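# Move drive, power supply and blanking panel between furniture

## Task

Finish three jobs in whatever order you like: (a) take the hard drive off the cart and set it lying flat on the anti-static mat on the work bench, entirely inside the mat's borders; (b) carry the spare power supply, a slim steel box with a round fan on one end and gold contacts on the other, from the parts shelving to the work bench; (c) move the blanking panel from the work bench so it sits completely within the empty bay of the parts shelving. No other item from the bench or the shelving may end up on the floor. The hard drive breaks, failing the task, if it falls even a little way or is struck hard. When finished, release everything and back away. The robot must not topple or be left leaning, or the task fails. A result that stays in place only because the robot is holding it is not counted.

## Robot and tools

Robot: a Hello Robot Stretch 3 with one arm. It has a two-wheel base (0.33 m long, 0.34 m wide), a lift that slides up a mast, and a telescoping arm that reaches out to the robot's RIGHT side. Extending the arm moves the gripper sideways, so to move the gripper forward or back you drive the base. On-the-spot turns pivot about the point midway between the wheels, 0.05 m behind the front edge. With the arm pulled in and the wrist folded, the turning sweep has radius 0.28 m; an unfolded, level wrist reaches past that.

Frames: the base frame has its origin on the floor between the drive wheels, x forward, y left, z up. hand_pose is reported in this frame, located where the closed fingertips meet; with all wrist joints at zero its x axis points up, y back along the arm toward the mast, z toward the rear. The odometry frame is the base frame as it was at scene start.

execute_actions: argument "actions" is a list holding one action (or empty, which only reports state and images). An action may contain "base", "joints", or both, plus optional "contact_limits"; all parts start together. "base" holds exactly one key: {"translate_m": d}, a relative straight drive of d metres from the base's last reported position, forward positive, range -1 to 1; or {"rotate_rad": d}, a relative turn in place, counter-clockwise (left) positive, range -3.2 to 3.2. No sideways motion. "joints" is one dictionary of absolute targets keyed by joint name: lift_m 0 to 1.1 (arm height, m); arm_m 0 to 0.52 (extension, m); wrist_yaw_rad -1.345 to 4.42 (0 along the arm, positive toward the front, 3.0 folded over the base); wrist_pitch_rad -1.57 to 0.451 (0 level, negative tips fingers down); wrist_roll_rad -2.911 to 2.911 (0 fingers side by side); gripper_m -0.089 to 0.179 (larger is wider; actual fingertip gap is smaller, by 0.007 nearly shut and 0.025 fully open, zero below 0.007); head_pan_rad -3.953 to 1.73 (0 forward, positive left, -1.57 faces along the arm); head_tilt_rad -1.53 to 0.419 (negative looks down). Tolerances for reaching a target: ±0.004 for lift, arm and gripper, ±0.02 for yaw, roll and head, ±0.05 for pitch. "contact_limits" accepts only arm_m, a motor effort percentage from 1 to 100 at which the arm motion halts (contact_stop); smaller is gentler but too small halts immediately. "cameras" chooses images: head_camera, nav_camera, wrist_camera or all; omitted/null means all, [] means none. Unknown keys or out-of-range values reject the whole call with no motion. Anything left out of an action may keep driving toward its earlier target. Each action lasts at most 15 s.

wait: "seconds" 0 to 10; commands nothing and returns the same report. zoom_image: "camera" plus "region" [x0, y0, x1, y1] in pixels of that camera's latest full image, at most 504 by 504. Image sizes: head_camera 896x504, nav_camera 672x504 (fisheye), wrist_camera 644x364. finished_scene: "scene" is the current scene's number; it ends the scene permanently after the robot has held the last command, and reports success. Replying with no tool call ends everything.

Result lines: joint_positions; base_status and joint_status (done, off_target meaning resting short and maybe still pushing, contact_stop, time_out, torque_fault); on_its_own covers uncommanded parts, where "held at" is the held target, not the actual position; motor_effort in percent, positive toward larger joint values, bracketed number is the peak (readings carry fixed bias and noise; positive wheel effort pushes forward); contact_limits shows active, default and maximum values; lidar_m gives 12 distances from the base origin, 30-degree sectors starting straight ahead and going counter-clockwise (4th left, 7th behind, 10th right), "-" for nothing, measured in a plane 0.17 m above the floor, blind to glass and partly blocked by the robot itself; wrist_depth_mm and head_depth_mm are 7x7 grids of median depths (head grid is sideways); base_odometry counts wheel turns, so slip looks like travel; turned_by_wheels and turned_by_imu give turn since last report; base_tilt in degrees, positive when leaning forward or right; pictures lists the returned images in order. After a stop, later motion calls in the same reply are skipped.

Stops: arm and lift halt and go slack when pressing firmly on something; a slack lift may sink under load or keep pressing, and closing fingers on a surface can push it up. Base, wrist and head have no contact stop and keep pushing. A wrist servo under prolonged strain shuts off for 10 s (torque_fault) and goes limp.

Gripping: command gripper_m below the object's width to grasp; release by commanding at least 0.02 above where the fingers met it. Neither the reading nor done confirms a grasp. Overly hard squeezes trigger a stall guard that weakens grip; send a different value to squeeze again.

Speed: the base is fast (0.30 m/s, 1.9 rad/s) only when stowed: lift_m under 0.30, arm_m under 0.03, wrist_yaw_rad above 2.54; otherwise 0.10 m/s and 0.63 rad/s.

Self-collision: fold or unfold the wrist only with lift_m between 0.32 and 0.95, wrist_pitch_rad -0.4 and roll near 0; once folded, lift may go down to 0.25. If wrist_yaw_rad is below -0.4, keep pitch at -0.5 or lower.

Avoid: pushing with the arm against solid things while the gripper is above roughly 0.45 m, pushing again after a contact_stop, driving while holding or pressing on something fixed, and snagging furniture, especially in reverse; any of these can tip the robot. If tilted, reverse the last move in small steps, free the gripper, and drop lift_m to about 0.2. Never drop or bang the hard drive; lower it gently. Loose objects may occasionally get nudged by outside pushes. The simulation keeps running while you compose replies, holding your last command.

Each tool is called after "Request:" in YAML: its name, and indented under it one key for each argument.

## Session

Request:
execute_actions:
  actions:
    - {"joints":{"head_pan_rad":0,"head_tilt_rad":-0.4}}

Request:
execute_actions:
  actions:
    - {"joints":{"head_pan_rad":1.5}}
  cameras: ["head_camera","nav_camera"]

Request:
execute_actions:
  actions:
    - {"joints":{"head_pan_rad":-1.5}}
  cameras: ["head_camera","nav_camera"]

Request:
execute_actions:
  actions:
    - {"joints":{"head_pan_rad":-3.1}}
  cameras: ["head_camera","nav_camera"]

Scene clock: 0.80 s.
base_odometry: x=+0.000 y=+0.000 heading=+0.000 (m, m, rad; odometry frame)
turned_by_wheels: +0.000 (rad since the last result)
turned_by_imu: +0.000 (rad since the last result)
base_tilt: forward=+0.9 right=-2.2 (deg)
lidar_m: 1.10 1.16 2.49 2.28 1.34 1.26 1.29 2.26 1.52 1.93 1.36 1.29
head_depth_mm: 1074 1127 1187 1255 1331 1409 1458 / 1124 1177 1242 1314 1398 1490 1503 / 1169 1235 1304 1382 1473 1581 1500 / 1222 1291 1370 1468 1568 1679 1500 / 1285 1365 1446 1508 1564 1646 1492 / 1352 1425 1525 1572 1377 1426 1411 / 1424 1514 1623 1600 1480 1550 1458
base_status: not commanded
joint_positions: lift_m=+0.549 arm_m=+0.002 wrist_yaw_rad=+2.824 wrist_pitch_rad=-0.468 wrist_roll_rad=+0.014 gripper_m=+0.037 head_pan_rad=+0.007 head_tilt_rad=-0.394
joint_status: all done
motor_effort: left_wheel=-2(1) right_wheel=-1(0) lift_m=+23(23) arm_m=-1(0) wrist_yaw_rad=+1(0) wrist_pitch_rad=+4(4) wrist_roll_rad=+0(0) gripper_m=+0(0) head_pan_rad=-3(3) head_tilt_rad=-3(38) (%)
hand_pose: x=+0.0469 y=+0.0602 z=+0.5512 quat_wxyz=(+0.271, +0.709, +0.051, +0.648) (m; base frame)
wrist_depth_mm: - - - - - - - / - - - - - - - / - - - - - - - / - - - - - - - / 885 - 870 903 916 903 912 / 752 - 731 768 742 773 777 / 665 669 671 672 675 671 677
pictures: head_camera (sideways: a quarter turn clockwise sets it upright), nav_camera (sideways: a quarter turn counterclockwise sets it upright), wrist_camera
Images, in order (width x height): head_camera 896x504, nav_camera 672x504, wrist_camera 644x364.

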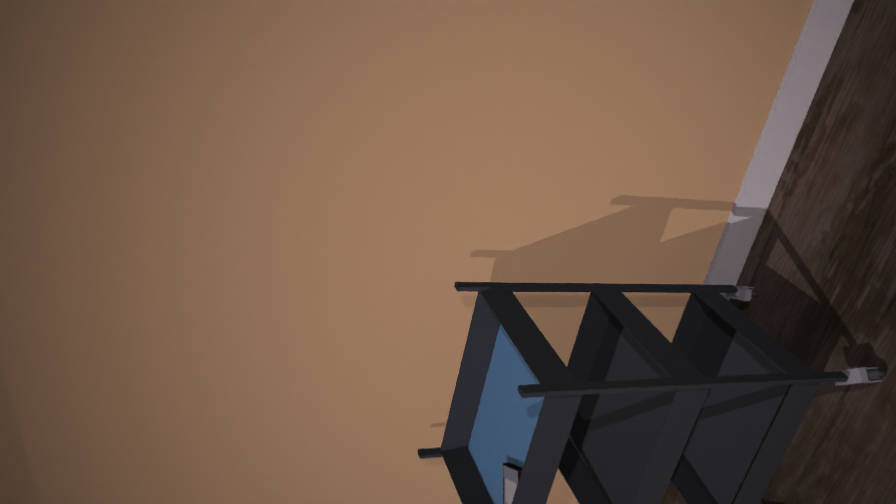

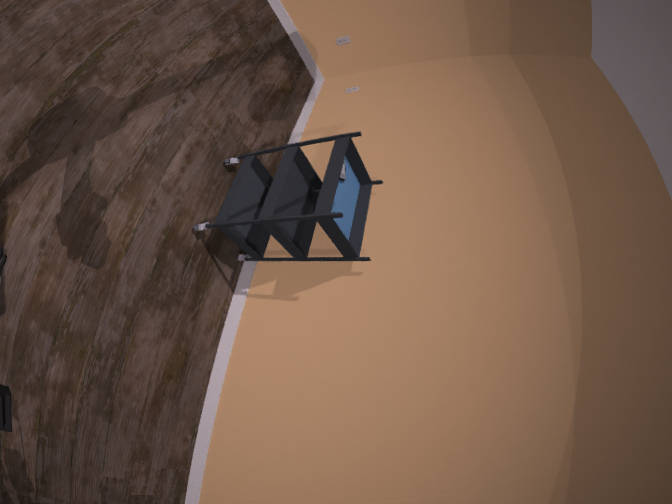

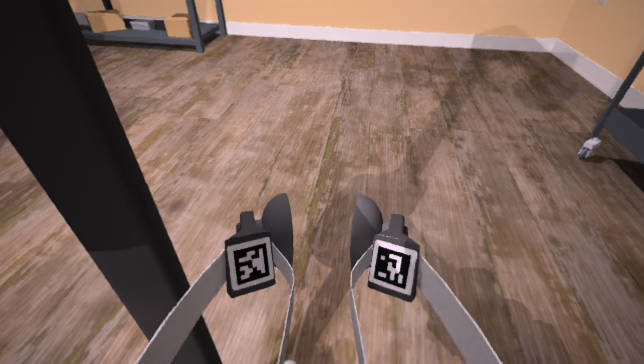

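Scene clock: 2.07 s.
base_odometry: x=+0.000 y=+0.000 heading=+0.000 (m, m, rad; odometry frame)
turned_by_wheels: +0.000 (rad since the last result)
turned_by_imu: +0.000 (rad since the last result)
base_tilt: forward=+1.0 right=-2.0 (deg)
lidar_m: 1.10 1.16 2.49 2.28 1.34 1.26 1.30 2.25 1.52 1.93 1.36 1.29
head_depth_mm: 2072 2180 2286 2430 2450 1876 1509 / 2151 2268 2403 2519 2447 1864 1507 / 2232 2347 2485 2657 2451 1866 1508 / 2282 2437 2564 2702 2440 1840 1492 / 2347 2454 2647 2611 2415 1841 1495 / 2442 2649 2785 2939 2395 1851 1485 / 2533 2686 2909 2833 2408 1821 1482
base_status: not commanded
joint_positions: lift_m=+0.549 arm_m=+0.002 wrist_yaw_rad=+2.824 wrist_pitch_rad=-0.468 wrist_roll_rad=+0.014 gripper_m=+0.037 head_pan_rad=+1.493 head_tilt_rad=-0.395
joint_status: all done
motor_effort: left_wheel=-1(1) right_wheel=-1(1) lift_m=+23(23) arm_m=-1(1) wrist_yaw_rad=+0(0) wrist_pitch_rad=+5(4) wrist_roll_rad=+0(0) gripper_m=+0(0) head_pan_rad=+3(42) head_tilt_rad=-3(3) (%)
hand_pose: x=+0.0469 y=+0.0602 z=+0.5512 quat_wxyz=(+0.271, +0.709, +0.051, +0.648) (m; base frame)
wrist_depth_mm: - - - - - - - / - - - - - - - / - - - - - - - / - - - - - - - / 869 - 892 885 912 910 897 / 758 - 728 757 740 773 766 / 658 668 660 670 668 678 672
pictures: head_camera (sideways: a quarter turn clockwise sets it upright), nav_camera (sideways: a quarter turn counterclockwise sets it upright)
Images, in order (width x height): head_camera 896x504, nav_camera 672x504.

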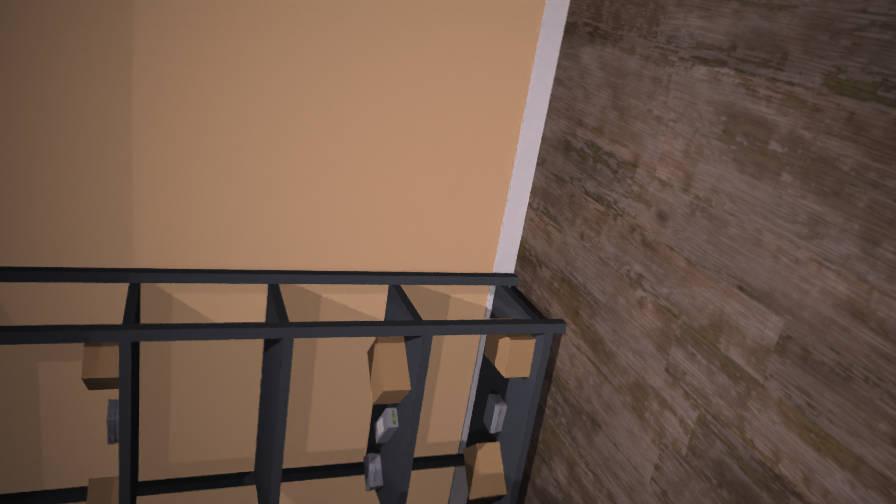

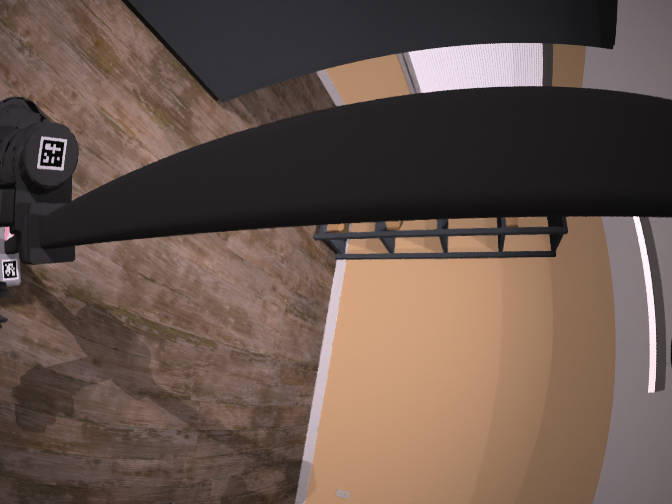

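Scene clock: 3.93 s.
base_odometry: x=+0.000 y=+0.000 heading=+0.000 (m, m, rad; odometry frame)
turned_by_wheels: +0.000 (rad since the last result)
turned_by_imu: +0.001 (rad since the last result)
base_tilt: forward=+0.9 right=-2.0 (deg)
lidar_m: 1.10 1.16 2.49 2.28 1.33 1.27 1.29 2.25 1.51 1.93 1.36 1.29
head_depth_mm: 1972 2068 2177 2278 2343 1884 1511 / 2069 2178 2303 2398 2444 1858 1509 / 2169 2288 2416 2584 2427 1857 1496 / 2100 2222 2377 2557 2433 1856 1496 / 1807 1892 1990 2139 2224 1855 1486 / 1597 1680 1762 1864 1962 1835 1485 / 1447 1497 1573 1656 1736 1773 1482
base_status: not commanded
joint_positions: lift_m=+0.549 arm_m=+0.002 wrist_yaw_rad=+2.824 wrist_pitch_rad=-0.468 wrist_roll_rad=+0.014 gripper_m=+0.037 head_pan_rad=-1.493 head_tilt_rad=-0.395
joint_status: all done
motor_effort: left_wheel=-1(1) right_wheel=-1(1) lift_m=+23(23) arm_m=-1(1) wrist_yaw_rad=+1(0) wrist_pitch_rad=+5(5) wrist_roll_rad=+0(0) gripper_m=+0(0) head_pan_rad=-2(42) head_tilt_rad=-3(3) (%)
hand_pose: x=+0.0469 y=+0.0602 z=+0.5512 quat_wxyz=(+0.271, +0.709, +0.051, +0.648) (m; base frame)
wrist_depth_mm: - - - - - - - / - - - - - - - / - - - - - - - / - - - - - - - / 876 - 885 886 916 907 917 / 748 - 744 771 746 769 776 / 659 664 670 666 670 676 681
pictures: head_camera (sideways: a quarter turn clockwise sets it upright), nav_camera (sideways: a quarter turn counterclockwise sets it upright)
Images, in order (width x height): head_camera 896x504, nav_camera 672x504.

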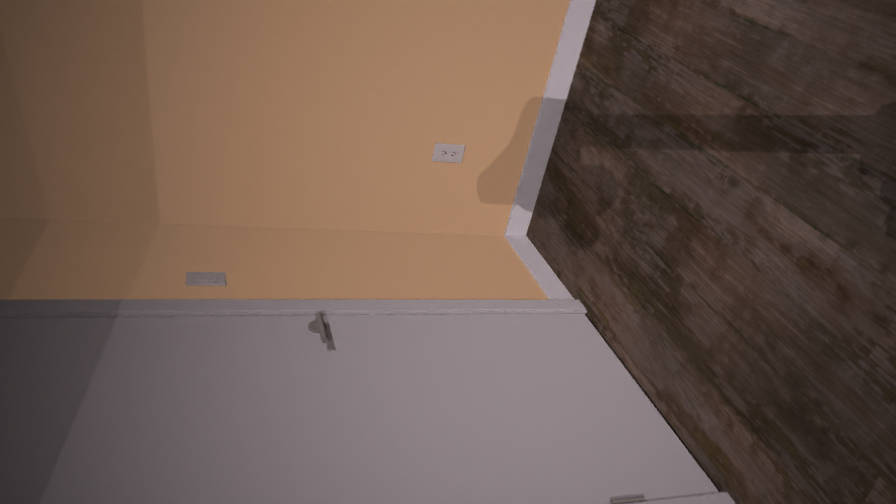

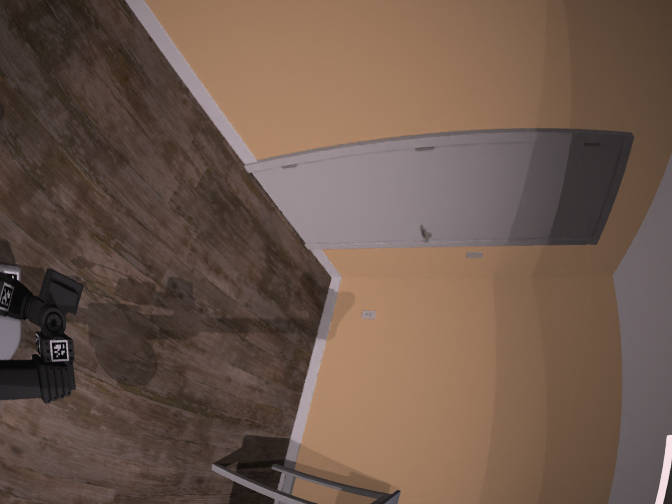

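Scene clock: 5.23 s.
base_odometry: x=+0.000 y=+0.000 heading=+0.000 (m, m, rad; odometry frame)
turned_by_wheels: +0.000 (rad since the last result)
turned_by_imu: +0.000 (rad since the last result)
base_tilt: forward=+1.0 right=-2.0 (deg)
lidar_m: 1.10 1.16 2.49 2.28 1.34 1.26 1.29 2.25 1.52 1.93 1.36 1.29
head_depth_mm: 2126 2191 1198 1256 1327 1401 1472 / 2229 2341 2471 2613 2455 1733 1502 / 2355 2464 2592 2763 2420 1866 1505 / 2422 2607 2766 2904 2426 1856 1498 / 2578 2718 2914 3030 2419 1838 1484 / 2698 2906 2992 3214 2413 1841 1493 / 2707 2785 2721 3017 2394 1834 1481
base_status: not commanded
joint_positions: lift_m=+0.549 arm_m=+0.002 wrist_yaw_rad=+2.824 wrist_pitch_rad=-0.468 wrist_roll_rad=+0.014 gripper_m=+0.037 head_pan_rad=-3.093 head_tilt_rad=-0.395
joint_status: all done
motor_effort: left_wheel=-1(1) right_wheel=-1(1) lift_m=+23(23) arm_m=+0(1) wrist_yaw_rad=+1(0) wrist_pitch_rad=+5(4) wrist_roll_rad=+0(0) gripper_m=+1(0) head_pan_rad=-4(42) head_tilt_rad=-3(3) (%)
hand_pose: x=+0.0469 y=+0.0602 z=+0.5512 quat_wxyz=(+0.271, +0.709, +0.051, +0.648) (m; base frame)
wrist_depth_mm: - - - - - - - / - - - - - - - / - - - - - - - / - - - - - - - / 878 - 892 890 912 904 898 / 748 - 736 768 738 774 780 / 663 660 662 670 672 672 679
pictures: head_camera (sideways: a quarter turn clockwise sets it upright), nav_camera (sideways: a quarter turn counterclockwise sets it upright)
Images, in order (width x height): head_camera 896x504, nav_camera 672x504.

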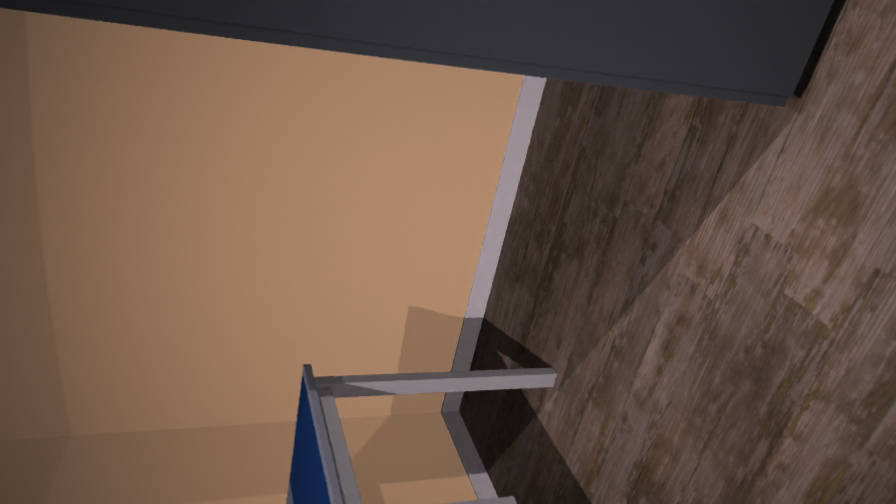

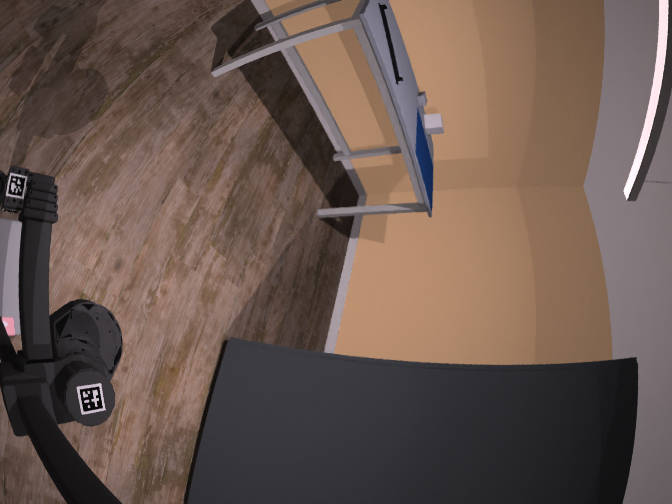

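Request:
execute_actions:
  actions:
    - {"base":{"rotate_rad":0.755},"joints":{"wrist_pitch_rad":-0.4,"wrist_yaw_rad":0.0,"lift_m":0.7,"head_pan_rad":-1.57,"head_tilt_rad":-0.85}}
  cameras: []

Request:
execute_actions:
  actions:
    - {"base":{"translate_m":1.0},"joints":{"wrist_pitch_rad":-1.15,"lift_m":0.96,"gripper_m":0.15}}
  cameras: []

Request:
execute_actions:
  actions:
    - {"base":{"translate_m":0.105}}
  cameras: []

Request:
execute_actions:
  actions:
    - {"base":{"rotate_rad":0.37},"joints":{"arm_m":0.3}}

Scene clock: 8.60 s.
base_odometry: x=+0.000 y=+0.000 heading=+0.755 (m, m, rad; odometry frame)
turned_by_wheels: +0.755 (rad since the last result)
turned_by_imu: +0.742 (rad since the last result)
base_tilt: forward=+1.0 right=-2.0 (deg)
lidar_m: 2.21 2.50 2.28 1.27 1.27 2.36 1.52 2.29 1.55 1.29 1.29 1.09
head_depth_mm: 1335 1527 1812 1758 1494 1314 - / 1306 1496 1743 1750 1493 1311 - / 1256 1432 1665 1753 1493 1308 - / 1216 1373 1591 1742 1499 1328 1151 / 1174 1328 1523 1704 1483 1295 1157 / 1140 1289 1469 1659 1482 1300 1157 / 1102 1237 1405 1619 1488 1300 1155
base_status: done
joint_positions: lift_m=+0.700 arm_m=+0.002 wrist_yaw_rad=+0.002 wrist_pitch_rad=-0.417 wrist_roll_rad=+0.014 gripper_m=+0.037 head_pan_rad=-1.577 head_tilt_rad=-0.839
joint_status: all done
motor_effort: left_wheel=-2(6) right_wheel=+2(5) lift_m=+26(28) arm_m=+0(2) wrist_yaw_rad=-2(2) wrist_pitch_rad=+6(7) wrist_roll_rad=+0(0) gripper_m=+0(0) head_pan_rad=+2(42) head_tilt_rad=-7(37) (%)
hand_pose: x=-0.0211 y=-0.3712 z=+0.7127 quat_wxyz=(+0.687, +0.146, -0.696, -0.147) (m; base frame)
wrist_depth_mm: 800 864 938 - - - - / 852 929 - - - - - / 934 - - - - - - / - - - - - - - / - - - - - - - / 965 984 942 991 942 973 985 / 838 833 838 841 845 869 861
pictures: none
No camera images: the call's "cameras" was empty. Leave "cameras" out to get every camera's image.

Scene clock: 19.53 s.
base_odometry: x=+0.728 y=+0.685 heading=+0.755 (m, m, rad; odometry frame)
turned_by_wheels: +0.000 (rad since the last result)
turned_by_imu: +0.009 (rad since the last result)
base_tilt: forward=+1.0 right=-2.1 (deg)
lidar_m: 1.56 1.56 1.71 1.95 1.69 1.78 2.52 2.22 1.15 0.52 0.52 1.04
head_depth_mm: 973 1119 1271 - - - 1120 / 935 1074 1258 - - - 1130 / 900 1031 1204 - - - - / 875 991 1098 846 1020 1226 1154 / 847 954 992 843 1032 1231 1156 / 820 924 963 842 1007 1144 1153 / 796 892 947 840 984 1070 1138
base_status: done
joint_positions: lift_m=+0.960 arm_m=+0.002 wrist_yaw_rad=+0.002 wrist_pitch_rad=-1.152 wrist_roll_rad=+0.014 gripper_m=+0.150 head_pan_rad=-1.577 head_tilt_rad=-0.839
joint_status: all done
motor_effort: left_wheel=-3(4) right_wheel=+1(7) lift_m=+26(25) arm_m=-1(1) wrist_yaw_rad=-2(2) wrist_pitch_rad=+1(4) wrist_roll_rad=+0(1) gripper_m=+0(92) head_pan_rad=+3(4) head_tilt_rad=-6(6) (%)
hand_pose: x=-0.0215 y=-0.2288 z=+0.8546 quat_wxyz=(+0.589, +0.383, -0.596, -0.388) (m; base frame)
wrist_depth_mm: 355 386 705 708 - - - / 920 677 684 693 - - - / - 665 926 - - - - / - - - - - - - / - - - - - - - / 968 981 985 - 973 - 981 / 941 953 941 - 941 939 958
pictures: none
No camera images: the call's "cameras" was empty. Leave "cameras" out to get every camera's image.

Scene clock: 21.53 s.
base_odometry: x=+0.805 y=+0.757 heading=+0.755 (m, m, rad; odometry frame)
turned_by_wheels: +0.000 (rad since the last result)
turned_by_imu: +0.001 (rad since the last result)
base_tilt: forward=+1.1 right=-2.0 (deg)
lidar_m: 1.47 1.46 1.61 1.75 1.73 1.82 2.63 2.13 0.58 0.49 0.48 0.99
head_depth_mm: 932 1075 1223 - - - 1118 / 897 1024 1208 - - - 1124 / 868 991 1077 - - - - / 840 950 984 868 992 1211 1162 / 812 920 959 846 991 1112 1161 / 785 886 947 843 970 1044 1133 / 762 857 929 840 751 1229 1154
base_status: done
joint_positions: lift_m=+0.960 arm_m=+0.002 wrist_yaw_rad=+0.002 wrist_pitch_rad=-1.152 wrist_roll_rad=+0.014 gripper_m=+0.150 head_pan_rad=-1.577 head_tilt_rad=-0.839
joint_status: not commanded
motor_effort: left_wheel=-3(1) right_wheel=+1(5) lift_m=+26(26) arm_m=-1(2) wrist_yaw_rad=-1(1) wrist_pitch_rad=+1(1) wrist_roll_rad=+0(1) gripper_m=+1(2) head_pan_rad=+4(3) head_tilt_rad=-6(6) (%)
hand_pose: x=-0.0215 y=-0.2288 z=+0.8546 quat_wxyz=(+0.589, +0.383, -0.596, -0.388) (m; base frame)
wrist_depth_mm: 363 363 389 710 - - - / 914 661 685 689 - - - / - - 672 931 - - - / - - - - - - - / - - - - - - - / 975 962 968 980 969 - 981 / 931 928 931 - 950 946 956
pictures: none
No camera images: the call's "cameras" was empty. Leave "cameras" out to get every camera's image.

Scene clock: 24.93 s.
base_odometry: x=+0.805 y=+0.757 heading=+1.125 (m, m, rad; odometry frame)
turned_by_wheels: +0.370 (rad since the last result)
turned_by_imu: +0.364 (rad since the last result)
base_tilt: forward=+1.0 right=-2.0 (deg)
lidar_m: 1.46 1.52 1.75 1.69 1.72 2.62 3.25 1.26 0.50 0.48 0.94 1.29
head_depth_mm: - 903 963 849 974 1135 1161 / - - 962 851 996 1153 1157 / - - 948 847 992 1148 1155 / 788 887 952 847 991 1152 1160 / 792 897 1010 899 1013 1257 1157 / 793 899 1043 1234 1428 1298 1149 / 794 899 1045 1236 1426 1299 1155
base_status: done
joint_positions: lift_m=+0.960 arm_m=+0.300 wrist_yaw_rad=+0.000 wrist_pitch_rad=-1.153 wrist_roll_rad=+0.014 gripper_m=+0.150 head_pan_rad=-1.577 head_tilt_rad=-0.839
joint_status: all done
motor_effort: left_wheel=-3(6) right_wheel=+2(4) lift_m=+26(26) arm_m=+3(2) wrist_yaw_rad=+0(1) wrist_pitch_rad=+1(1) wrist_roll_rad=+0(0) gripper_m=+0(0) head_pan_rad=+2(3) head_tilt_rad=-6(6) (%)
hand_pose: x=-0.0216 y=-0.5266 z=+0.8546 quat_wxyz=(+0.589, +0.383, -0.597, -0.389) (m; base frame)
wrist_depth_mm: 582 571 515 401 403 402 380 / 770 755 395 389 391 396 387 / - - 377 374 377 376 373 / - - 366 349 366 365 363 / - - 352 347 348 356 355 / 963 968 950 345 346 - 345 / 936 935 933 945 953 948 959
pictures: head_camera (sideways: a quarter turn clockwise sets it upright), nav_camera (sideways: a quarter turn counterclockwise sets it upright), wrist_camera
Images, in order (width x height): head_camera 896x504, nav_camera 672x504, wrist_camera 644x364.

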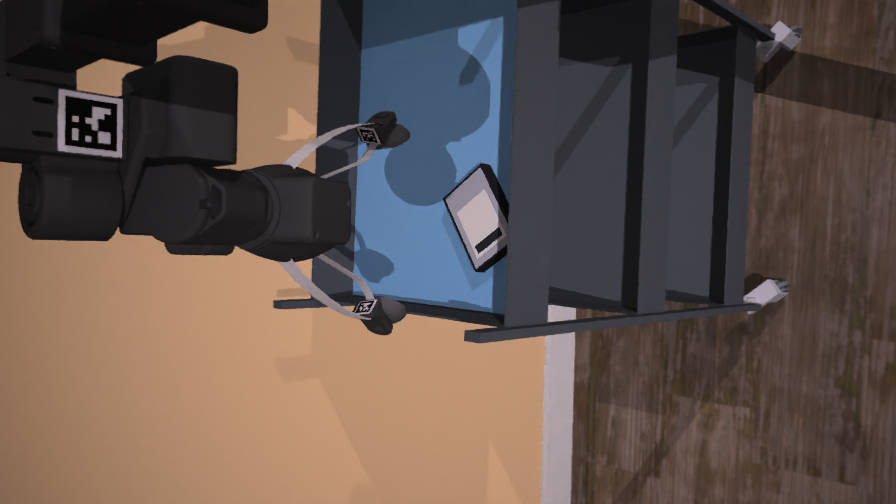

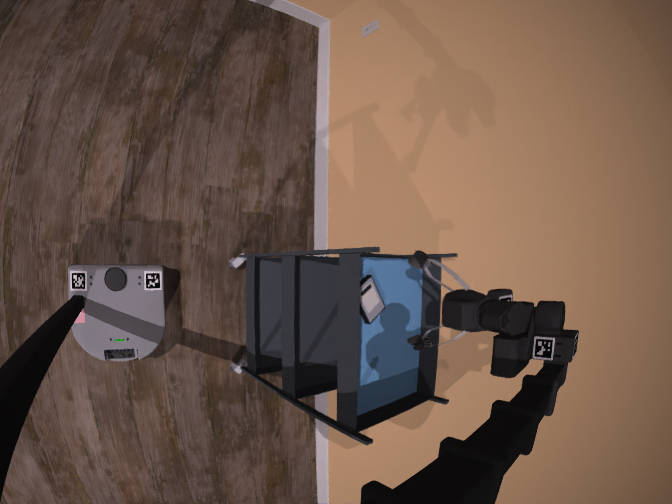

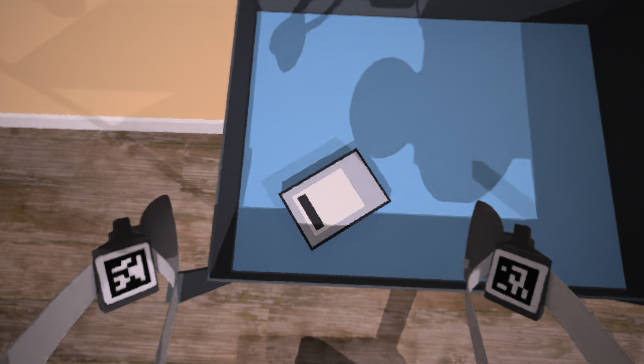

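Request:
execute_actions:
  actions:
    - {"base":{"translate_m":0.06},"joints":{"arm_m":0.389,"wrist_yaw_rad":-1.03,"gripper_m":0.115,"lift_m":0.88}}
  cameras: ["head_camera","wrist_camera"]

Scene clock: 27.90 s.
base_odometry: x=+0.831 y=+0.811 heading=+1.124 (m, m, rad; odometry frame)
turned_by_wheels: +0.000 (rad since the last result)
turned_by_imu: +0.001 (rad since the last result)
base_tilt: forward=+1.0 right=-1.9 (deg)
lidar_m: 1.40 1.45 1.72 1.70 1.72 2.68 3.31 1.26 0.50 0.48 0.94 1.30
head_depth_mm: 782 854 - 830 996 1160 1166 / 770 908 957 849 996 1149 1160 / 773 - 948 845 993 1148 1159 / 788 877 1001 889 1012 1169 1156 / 790 896 1036 1233 1425 1297 1158 / 793 899 1041 1237 1430 1298 1157 / 796 901 1043 1242 1427 1300 1151
base_status: done
joint_positions: lift_m=+0.880 arm_m=+0.389 wrist_yaw_rad=-1.028 wrist_pitch_rad=-1.153 wrist_roll_rad=+0.014 gripper_m=+0.115 head_pan_rad=-1.577 head_tilt_rad=-0.839
joint_status: all done
motor_effort: left_wheel=-3(6) right_wheel=+2(6) lift_m=+20(22) arm_m=+2(3) wrist_yaw_rad=-2(1) wrist_pitch_rad=+1(1) wrist_roll_rad=+0(0) gripper_m=+0(89) head_pan_rad=+3(3) head_tilt_rad=-6(6) (%)
hand_pose: x=-0.0916 y=-0.5758 z=+0.7748 quat_wxyz=(+0.321, +0.040, -0.708, -0.628) (m; base frame)
wrist_depth_mm: 294 283 314 314 316 316 320 / 254 298 301 303 304 304 - / 274 289 291 292 291 295 - / 278 281 281 267 282 286 962 / 241 272 272 257 273 937 937 / 500 227 262 251 263 895 915 / 561 837 254 257 231 - 879
pictures: head_camera (sideways: a quarter turn clockwise sets it upright), wrist_camera
Images, in order (width x height): head_camera 896x504, wrist_camera 644x364.

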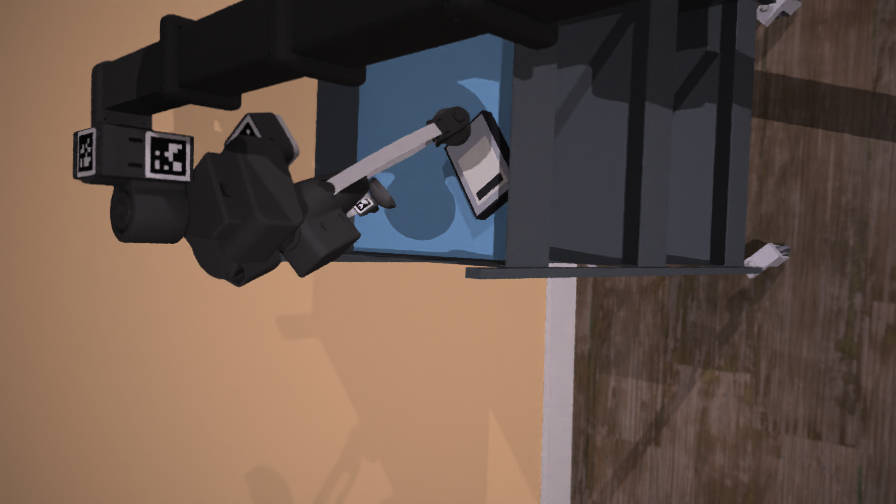

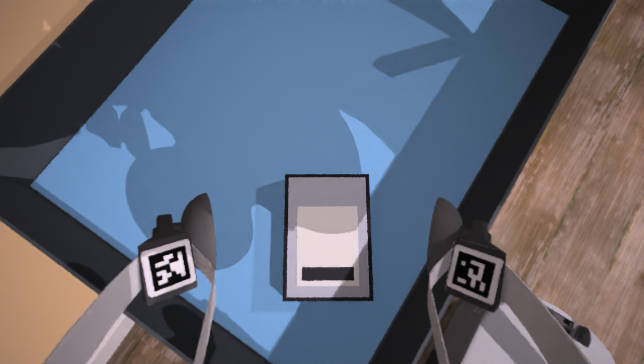

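Request:
execute_actions:
  actions:
    - {"base":{"translate_m":-0.008},"joints":{"arm_m":0.392,"gripper_m":0.105,"lift_m":0.82}}
  cameras: ["wrist_camera"]

Request:
execute_actions:
  actions:
    - {"joints":{"lift_m":0.789}}
  cameras: ["wrist_camera"]

Scene clock: 30.47 s.
base_odometry: x=+0.827 y=+0.804 heading=+1.124 (m, m, rad; odometry frame)
turned_by_wheels: +0.000 (rad since the last result)
turned_by_imu: +0.001 (rad since the last result)
base_tilt: forward=+1.0 right=-2.1 (deg)
lidar_m: 1.40 1.47 1.72 1.70 1.71 2.68 3.30 1.26 0.50 0.48 0.93 1.29
head_depth_mm: 785 889 961 - - 1155 1163 / 786 858 962 846 993 1150 1164 / 786 859 - 806 995 1153 1156 / 789 878 - 824 974 1167 1157 / 789 896 1035 1229 1429 1294 1157 / 794 898 1039 1237 1429 1294 1153 / 793 904 1045 1240 1428 1293 1156
base_status: done
joint_positions: lift_m=+0.820 arm_m=+0.392 wrist_yaw_rad=-1.028 wrist_pitch_rad=-1.153 wrist_roll_rad=+0.014 gripper_m=+0.105 head_pan_rad=-1.577 head_tilt_rad=-0.839
joint_status: all done
motor_effort: left_wheel=-3(4) right_wheel=+1(4) lift_m=+20(20) arm_m=+2(6) wrist_yaw_rad=-2(2) wrist_pitch_rad=+1(1) wrist_roll_rad=+0(0) gripper_m=+0(50) head_pan_rad=+3(4) head_tilt_rad=-6(6) (%)
hand_pose: x=-0.0916 y=-0.5788 z=+0.7148 quat_wxyz=(+0.321, +0.040, -0.708, -0.628) (m; base frame)
wrist_depth_mm: 227 244 246 246 248 249 245 / 233 236 236 237 238 238 209 / 226 227 228 229 230 231 198 / 218 220 221 205 222 220 903 / 211 213 212 197 213 179 870 / 193 206 205 191 205 164 855 / 161 198 200 198 198 151 830
pictures: wrist_camera
Images, in order (width x height): wrist_camera 644x364.

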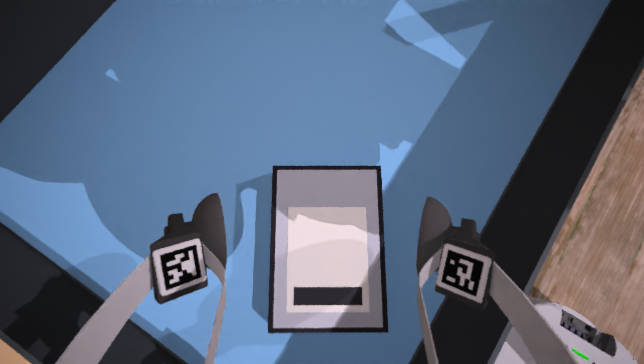

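Scene clock: 31.53 s.
base_odometry: x=+0.827 y=+0.804 heading=+1.124 (m, m, rad; odometry frame)
turned_by_wheels: +0.000 (rad since the last result)
turned_by_imu: +0.000 (rad since the last result)
base_tilt: forward=+1.0 right=-2.0 (deg)
lidar_m: 1.41 1.47 1.73 1.70 1.71 2.68 3.32 1.26 0.50 0.48 0.94 1.30
head_depth_mm: 782 886 960 - - - 1158 / 785 872 - 850 993 1150 1161 / 786 873 - 816 995 1153 1160 / 788 893 989 826 971 1168 1158 / 791 899 1044 1233 1426 1302 1156 / 792 900 1045 1235 1426 1293 1153 / 794 901 1044 1239 1436 1302 1152
base_status: not commanded
joint_positions: lift_m=+0.789 arm_m=+0.392 wrist_yaw_rad=-1.028 wrist_pitch_rad=-1.153 wrist_roll_rad=+0.014 gripper_m=+0.105 head_pan_rad=-1.577 head_tilt_rad=-0.839
joint_status: all done
motor_effort: left_wheel=-3(2) right_wheel=+1(1) lift_m=+20(20) arm_m=+2(2) wrist_yaw_rad=-2(2) wrist_pitch_rad=+1(1) wrist_roll_rad=+0(0) gripper_m=+0(0) head_pan_rad=+2(3) head_tilt_rad=-6(6) (%)
hand_pose: x=-0.0916 y=-0.5788 z=+0.6838 quat_wxyz=(+0.321, +0.040, -0.708, -0.628) (m; base frame)
wrist_depth_mm: 208 209 210 211 211 212 212 / 201 201 203 203 204 204 201 / 194 195 195 196 196 197 166 / 188 188 189 174 188 190 143 / 181 182 181 167 181 179 138 / 176 177 175 162 175 145 794 / 160 170 170 158 170 144 803
pictures: wrist_camera
Images, in order (width x height): wrist_camera 644x364.

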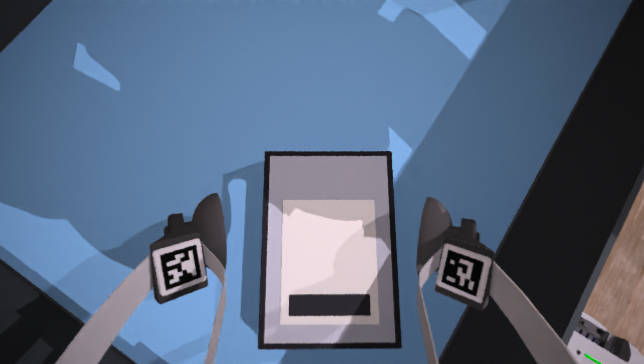

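Request:
execute_actions:
  actions:
    - {"joints":{"gripper_m":0.018}}
  cameras: ["wrist_camera"]

Request:
execute_actions:
  actions:
    - {"joints":{"lift_m":0.8}}
  cameras: []

Request:
wait:
  seconds: 6

Scene clock: 33.43 s.
base_odometry: x=+0.827 y=+0.804 heading=+1.125 (m, m, rad; odometry frame)
turned_by_wheels: +0.000 (rad since the last result)
turned_by_imu: +0.001 (rad since the last result)
base_tilt: forward=+1.0 right=-2.0 (deg)
lidar_m: 1.41 1.46 1.72 1.70 1.72 2.68 3.32 1.26 0.50 0.48 0.94 1.30
head_depth_mm: 784 887 959 - - - 1162 / 785 874 - 850 996 1152 1156 / 789 874 - 817 994 1148 1159 / 789 894 988 809 975 1168 1157 / 790 895 1038 1231 1428 1297 1161 / 792 900 1041 1242 1431 1298 1153 / 795 902 1045 1244 1433 1295 1155
base_status: not commanded
joint_positions: lift_m=+0.789 arm_m=+0.392 wrist_yaw_rad=-1.028 wrist_pitch_rad=-1.147 wrist_roll_rad=+0.014 gripper_m=+0.019 head_pan_rad=-1.577 head_tilt_rad=-0.839
joint_status: all done
motor_effort: left_wheel=-1(2) right_wheel=-4(5) lift_m=+18(20) arm_m=+2(2) wrist_yaw_rad=-2(2) wrist_pitch_rad=-1(1) wrist_roll_rad=+0(0) gripper_m=-20(100) head_pan_rad=+3(3) head_tilt_rad=-6(6) (%)
hand_pose: x=-0.0929 y=-0.5796 z=+0.6845 quat_wxyz=(+0.323, +0.038, -0.708, -0.627) (m; base frame)
wrist_depth_mm: 212 213 213 214 215 215 215 / 204 205 205 207 206 207 204 / 197 197 198 197 199 199 168 / 190 190 191 176 192 192 148 / 183 184 178 169 185 184 139 / 178 178 176 163 177 150 795 / 158 173 171 160 172 138 797
pictures: wrist_camera
Images, in order (width x height): wrist_camera 644x364.

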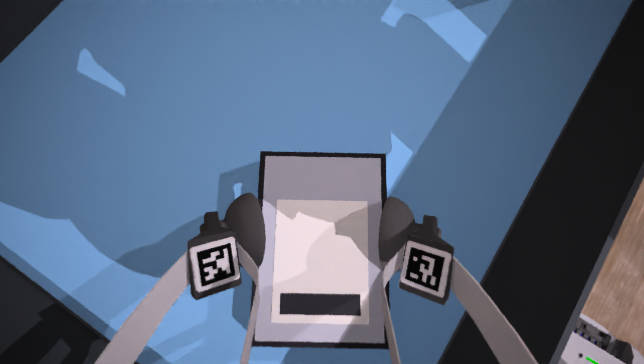

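Scene clock: 34.37 s.
base_odometry: x=+0.827 y=+0.804 heading=+1.124 (m, m, rad; odometry frame)
turned_by_wheels: +0.000 (rad since the last result)
turned_by_imu: +0.000 (rad since the last result)
base_tilt: forward=+0.9 right=-2.1 (deg)
lidar_m: 1.41 1.47 1.72 1.69 1.72 2.67 3.30 1.26 0.50 0.48 0.94 1.30
head_depth_mm: 783 884 960 - - - 1162 / 785 872 - 846 996 1152 1158 / 786 861 - 798 989 1152 1161 / 789 892 988 816 974 1165 1157 / 791 896 1039 1238 1426 1299 1154 / 793 898 1039 1233 1430 1295 1152 / 797 903 1043 1238 1426 1298 1157
base_status: not commanded
joint_positions: lift_m=+0.800 arm_m=+0.392 wrist_yaw_rad=-1.028 wrist_pitch_rad=-1.158 wrist_roll_rad=+0.014 gripper_m=+0.019 head_pan_rad=-1.577 head_tilt_rad=-0.839
joint_status: all done
motor_effort: left_wheel=-2(2) right_wheel=+1(5) lift_m=+27(29) arm_m=+2(3) wrist_yaw_rad=-2(2) wrist_pitch_rad=+3(3) wrist_roll_rad=+0(0) gripper_m=-18(19) head_pan_rad=+3(3) head_tilt_rad=-6(6) (%)
hand_pose: x=-0.0907 y=-0.5783 z=+0.6941 quat_wxyz=(+0.320, +0.042, -0.708, -0.629) (m; base frame)
wrist_depth_mm: 217 219 220 222 222 223 222 / 210 212 213 213 215 214 198 / 203 205 205 206 207 207 166 / 197 198 199 181 199 200 159 / 191 192 192 172 194 187 844 / 184 186 183 163 176 150 820 / 156 180 179 157 181 136 811
pictures: none
No camera images: the call's "cameras" was empty. Leave "cameras" out to get every camera's image.

Scene clock: 40.37 s.
base_odometry: x=+0.827 y=+0.804 heading=+1.124 (m, m, rad; odometry frame)
turned_by_wheels: +0.000 (rad since the last result)
turned_by_imu: +0.002 (rad since the last result)
base_tilt: forward=+1.0 right=-2.1 (deg)
lidar_m: 1.41 1.47 1.72 1.69 1.72 2.67 3.33 1.26 0.50 0.48 0.94 1.30
head_depth_mm: 783 887 962 - - - 1167 / 786 869 - 849 992 1152 1158 / 788 860 - 795 993 1150 1159 / 788 892 992 817 972 1171 1154 / 792 896 1035 1232 1424 1296 1155 / 794 901 1040 1237 1423 1301 1159 / 797 900 1044 1242 1433 1297 1154
base_status: not commanded
joint_positions: lift_m=+0.800 arm_m=+0.392 wrist_yaw_rad=-1.028 wrist_pitch_rad=-1.158 wrist_roll_rad=+0.014 gripper_m=+0.019 head_pan_rad=-1.577 head_tilt_rad=-0.839
joint_status: all done
motor_effort: left_wheel=-2(2) right_wheel=+1(5) lift_m=+27(29) arm_m=+2(3) wrist_yaw_rad=-2(2) wrist_pitch_rad=+3(3) wrist_roll_rad=+0(0) gripper_m=-18(19) head_pan_rad=+3(3) head_tilt_rad=-6(6) (%)
hand_pose: x=-0.0907 y=-0.5783 z=+0.6941 quat_wxyz=(+0.320, +0.042, -0.708, -0.629) (m; base frame)
wrist_depth_mm: 218 220 221 222 223 222 222 / 211 212 213 215 214 215 198 / 204 205 205 206 206 208 166 / 198 198 198 181 199 201 158 / 191 191 192 172 193 187 850 / 185 186 183 163 176 150 827 / 156 180 179 157 180 136 802
wait: 6.00 s; at rest by 0.27 s
pictures: head_camera (sideways: a quarter turn clockwise sets it upright), nav_camera (sideways: a quarter turn counterclockwise sets it upright), wrist_camera
Images, in order (width x height): head_camera 896x504, nav_camera 672x504, wrist_camera 644x364.

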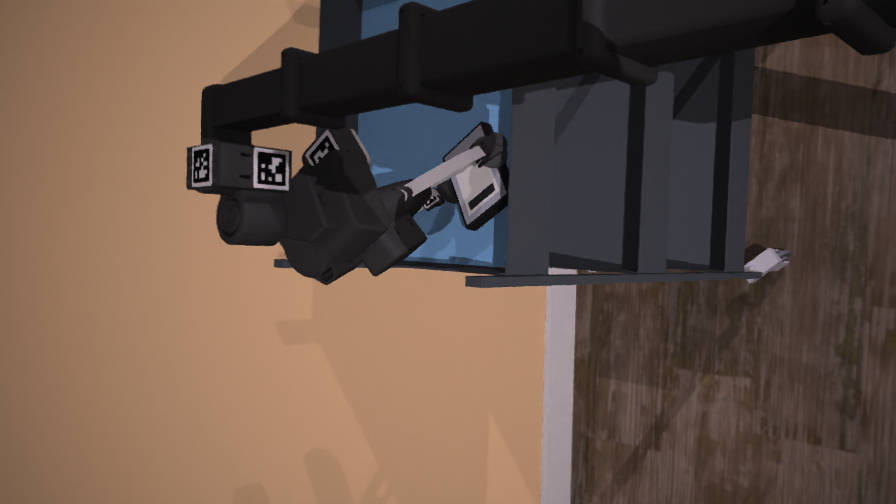

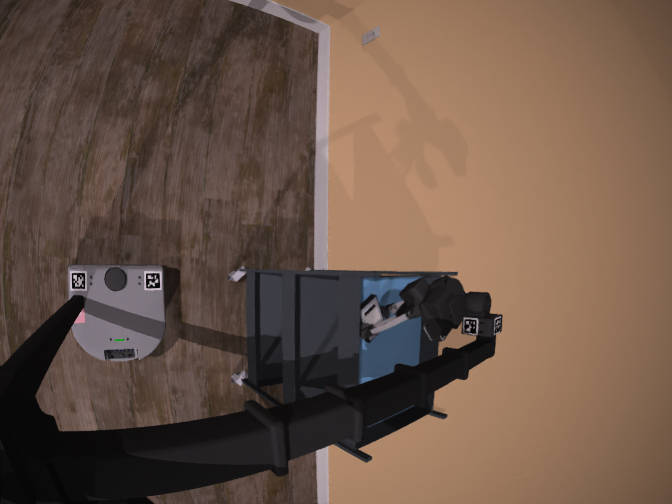

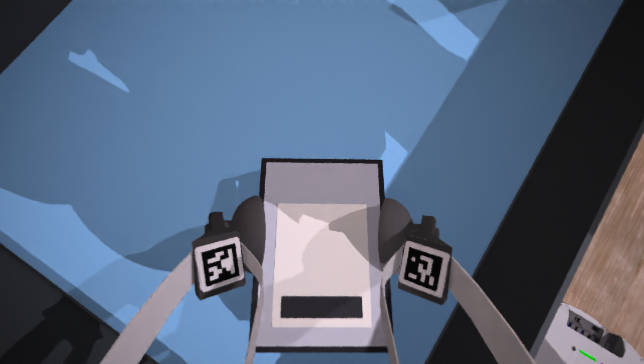

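Request:
execute_actions:
  actions:
    - {"joints":{"lift_m":0.793}}
  cameras: []

Request:
execute_actions:
  actions:
    - {"base":{"translate_m":-0.1},"joints":{"arm_m":0.45}}
  cameras: ["wrist_camera"]

Request:
execute_actions:
  actions:
    - {"joints":{"gripper_m":0.11}}
  cameras: ["wrist_camera"]

Request:
execute_actions:
  actions:
    - {"base":{"translate_m":0.083},"joints":{"arm_m":0.40,"wrist_pitch_rad":-0.7}}
  cameras: ["head_camera","wrist_camera"]

Scene clock: 42.20 s.
base_odometry: x=+0.827 y=+0.804 heading=+1.124 (m, m, rad; odometry frame)
turned_by_wheels: +0.000 (rad since the last result)
turned_by_imu: +0.001 (rad since the last result)
base_tilt: forward=+1.1 right=-2.1 (deg)
lidar_m: 1.41 1.47 1.72 1.70 1.72 2.67 3.31 1.26 0.50 0.48 0.94 1.30
head_depth_mm: 785 886 959 - - - 1170 / 786 872 - 850 993 1149 1163 / 786 874 - 826 995 1154 1157 / 786 893 990 821 972 1165 1153 / 791 898 1034 1226 1431 1304 1157 / 792 896 1043 1234 1424 1297 1151 / 795 902 1043 1246 1431 1302 1154
base_status: not commanded
joint_positions: lift_m=+0.793 arm_m=+0.392 wrist_yaw_rad=-1.028 wrist_pitch_rad=-1.163 wrist_roll_rad=+0.014 gripper_m=+0.019 head_pan_rad=-1.577 head_tilt_rad=-0.839
joint_status: all done
motor_effort: left_wheel=-2(2) right_wheel=+0(1) lift_m=+21(23) arm_m=+2(2) wrist_yaw_rad=-1(1) wrist_pitch_rad=+4(4) wrist_roll_rad=+0(0) gripper_m=-17(18) head_pan_rad=+3(3) head_tilt_rad=-6(6) (%)
hand_pose: x=-0.0896 y=-0.5776 z=+0.6870 quat_wxyz=(+0.318, +0.043, -0.707, -0.629) (m; base frame)
wrist_depth_mm: 210 211 212 212 213 214 214 / 203 204 204 205 206 206 197 / 196 198 198 199 199 199 164 / 191 190 191 175 192 193 148 / 184 185 185 169 187 184 139 / 179 179 177 164 172 149 826 / 154 174 173 160 174 133 812
pictures: none
No camera images: the call's "cameras" was empty. Leave "cameras" out to get every camera's image.

Scene clock: 45.80 s.
base_odometry: x=+0.784 y=+0.714 heading=+1.125 (m, m, rad; odometry frame)
turned_by_wheels: +0.001 (rad since the last result)
turned_by_imu: +0.020 (rad since the last result)
base_tilt: forward=+1.1 right=-2.1 (deg)
lidar_m: 1.50 1.57 1.77 1.68 1.73 2.58 3.15 1.24 0.52 0.49 0.94 1.32
head_depth_mm: 780 882 972 - - - 1173 / 783 856 968 828 993 1198 1163 / 785 855 967 818 992 1197 1159 / 787 878 - 833 992 1192 1160 / 793 897 996 1138 1404 1260 1157 / 794 905 1047 1241 1431 1298 1153 / 800 905 1058 1248 1441 1298 1148
base_status: done
joint_positions: lift_m=+0.793 arm_m=+0.450 wrist_yaw_rad=-1.021 wrist_pitch_rad=-1.212 wrist_roll_rad=-0.003 gripper_m=+0.019 head_pan_rad=-1.576 head_tilt_rad=-0.840
joint_status: all done
on_its_own: right_wheel is at rest, and its effort (-22) is outside its rest range (-18 to +18)
motor_effort: left_wheel=+6(10) right_wheel=-22(38) lift_m=+15(21) arm_m=+5(6) wrist_yaw_rad=-8(13) wrist_pitch_rad=+20(25) wrist_roll_rad=+9(11) gripper_m=-17(19) head_pan_rad=+2(3) head_tilt_rad=-6(6) (%)
hand_pose: x=-0.0789 y=-0.6295 z=+0.6837 quat_wxyz=(+0.311, +0.069, -0.703, -0.636) (m; base frame)
wrist_depth_mm: 192 202 202 203 204 204 206 / 195 197 198 198 198 199 200 / 191 191 192 193 194 194 195 / 186 187 188 172 189 190 189 / 182 183 183 168 185 185 173 / 178 179 177 164 172 181 156 / 174 174 175 161 175 176 142
pictures: wrist_camera
Images, in order (width x height): wrist_camera 644x364.

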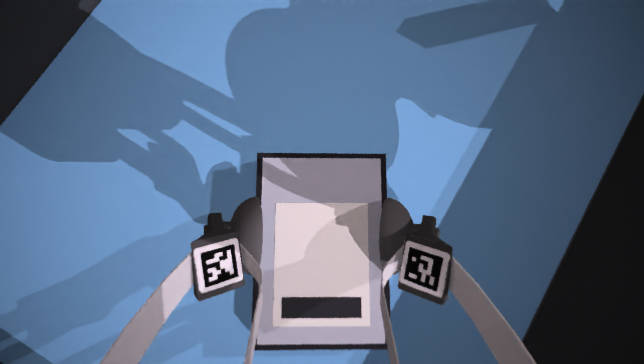

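Scene clock: 47.87 s.
base_odometry: x=+0.784 y=+0.714 heading=+1.124 (m, m, rad; odometry frame)
turned_by_wheels: -0.001 (rad since the last result)
turned_by_imu: -0.001 (rad since the last result)
base_tilt: forward=+1.0 right=-2.0 (deg)
lidar_m: 1.50 1.57 1.78 1.67 1.73 2.58 3.18 1.24 0.52 0.49 0.94 1.32
head_depth_mm: 778 881 971 - - - 1175 / 782 868 - 829 997 1195 1158 / 784 855 967 816 994 1195 1155 / 788 880 961 844 990 1190 1157 / 790 898 994 1148 1384 1253 1153 / 793 901 1041 1238 1435 1295 1154 / 799 906 1050 1254 1438 1295 1156
base_status: not commanded
joint_positions: lift_m=+0.793 arm_m=+0.450 wrist_yaw_rad=-1.028 wrist_pitch_rad=-1.158 wrist_roll_rad=+0.009 gripper_m=+0.110 head_pan_rad=-1.576 head_tilt_rad=-0.840
joint_status: all done
motor_effort: left_wheel=-2(6) right_wheel=+0(22) lift_m=+19(20) arm_m=+2(5) wrist_yaw_rad=-2(8) wrist_pitch_rad=+3(21) wrist_roll_rad=+3(9) gripper_m=+0(90) head_pan_rad=+3(2) head_tilt_rad=-6(6) (%)
hand_pose: x=-0.0907 y=-0.6362 z=+0.6875 quat_wxyz=(+0.322, +0.043, -0.707, -0.628) (m; base frame)
wrist_depth_mm: 187 211 213 214 215 216 216 / 201 205 205 206 208 208 208 / 197 197 198 199 200 200 201 / 191 191 191 193 193 194 193 / 184 185 178 170 186 188 180 / 178 179 177 165 180 183 163 / 174 174 173 160 175 176 145
pictures: wrist_camera
Images, in order (width x height): wrist_camera 644x364.

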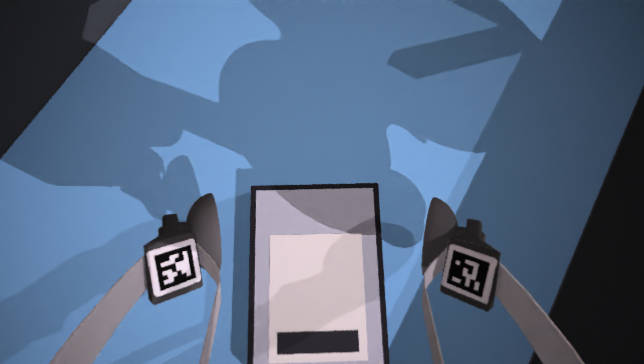

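Scene clock: 50.23 s.
base_odometry: x=+0.820 y=+0.789 heading=+1.124 (m, m, rad; odometry frame)
turned_by_wheels: +0.000 (rad since the last result)
turned_by_imu: +0.001 (rad since the last result)
base_tilt: forward=+1.0 right=-2.0 (deg)
lidar_m: 1.42 1.49 1.73 1.69 1.73 2.66 3.18 1.24 0.51 0.48 0.95 1.32
head_depth_mm: 780 885 969 - - - 1168 / 782 871 - 808 994 1188 1164 / 789 859 - 827 991 1189 1161 / 789 895 1017 1120 1263 1190 1157 / 793 900 1037 1243 1435 1299 1160 / 800 905 1048 1242 1427 1299 1154 / 800 908 1054 1258 1436 1294 1154
base_status: done
joint_positions: lift_m=+0.793 arm_m=+0.400 wrist_yaw_rad=-1.028 wrist_pitch_rad=-0.715 wrist_roll_rad=+0.009 gripper_m=+0.110 head_pan_rad=-1.576 head_tilt_rad=-0.840
joint_status: all done
motor_effort: left_wheel=-3(2) right_wheel=+0(5) lift_m=+20(19) arm_m=-4(5) wrist_yaw_rad=-1(2) wrist_pitch_rad=+5(5) wrist_roll_rad=+3(3) gripper_m=+1(1) head_pan_rad=+3(2) head_tilt_rad=-6(6) (%)
hand_pose: x=-0.1736 y=-0.6367 z=+0.7456 quat_wxyz=(+0.452, -0.112, -0.700, -0.541) (m; base frame)
wrist_depth_mm: 247 296 355 381 358 - - / 264 297 338 379 358 318 289 / 269 269 319 323 327 329 320 / 228 273 283 284 287 289 278 / 238 250 252 253 254 257 233 / 224 225 223 212 230 231 202 / 209 207 206 194 209 209 495
pictures: head_camera (sideways: a quarter turn clockwise sets it upright), wrist_camera
Images, in order (width x height): head_camera 896x504, wrist_camera 644x364.

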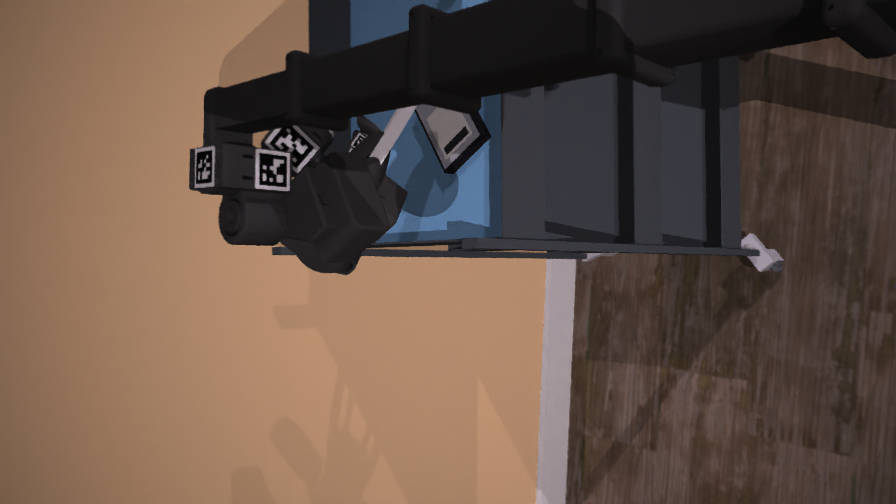

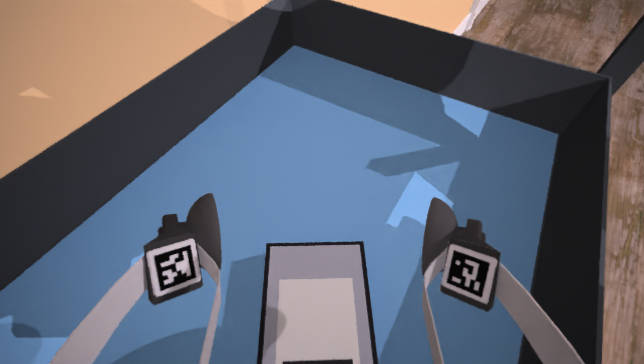

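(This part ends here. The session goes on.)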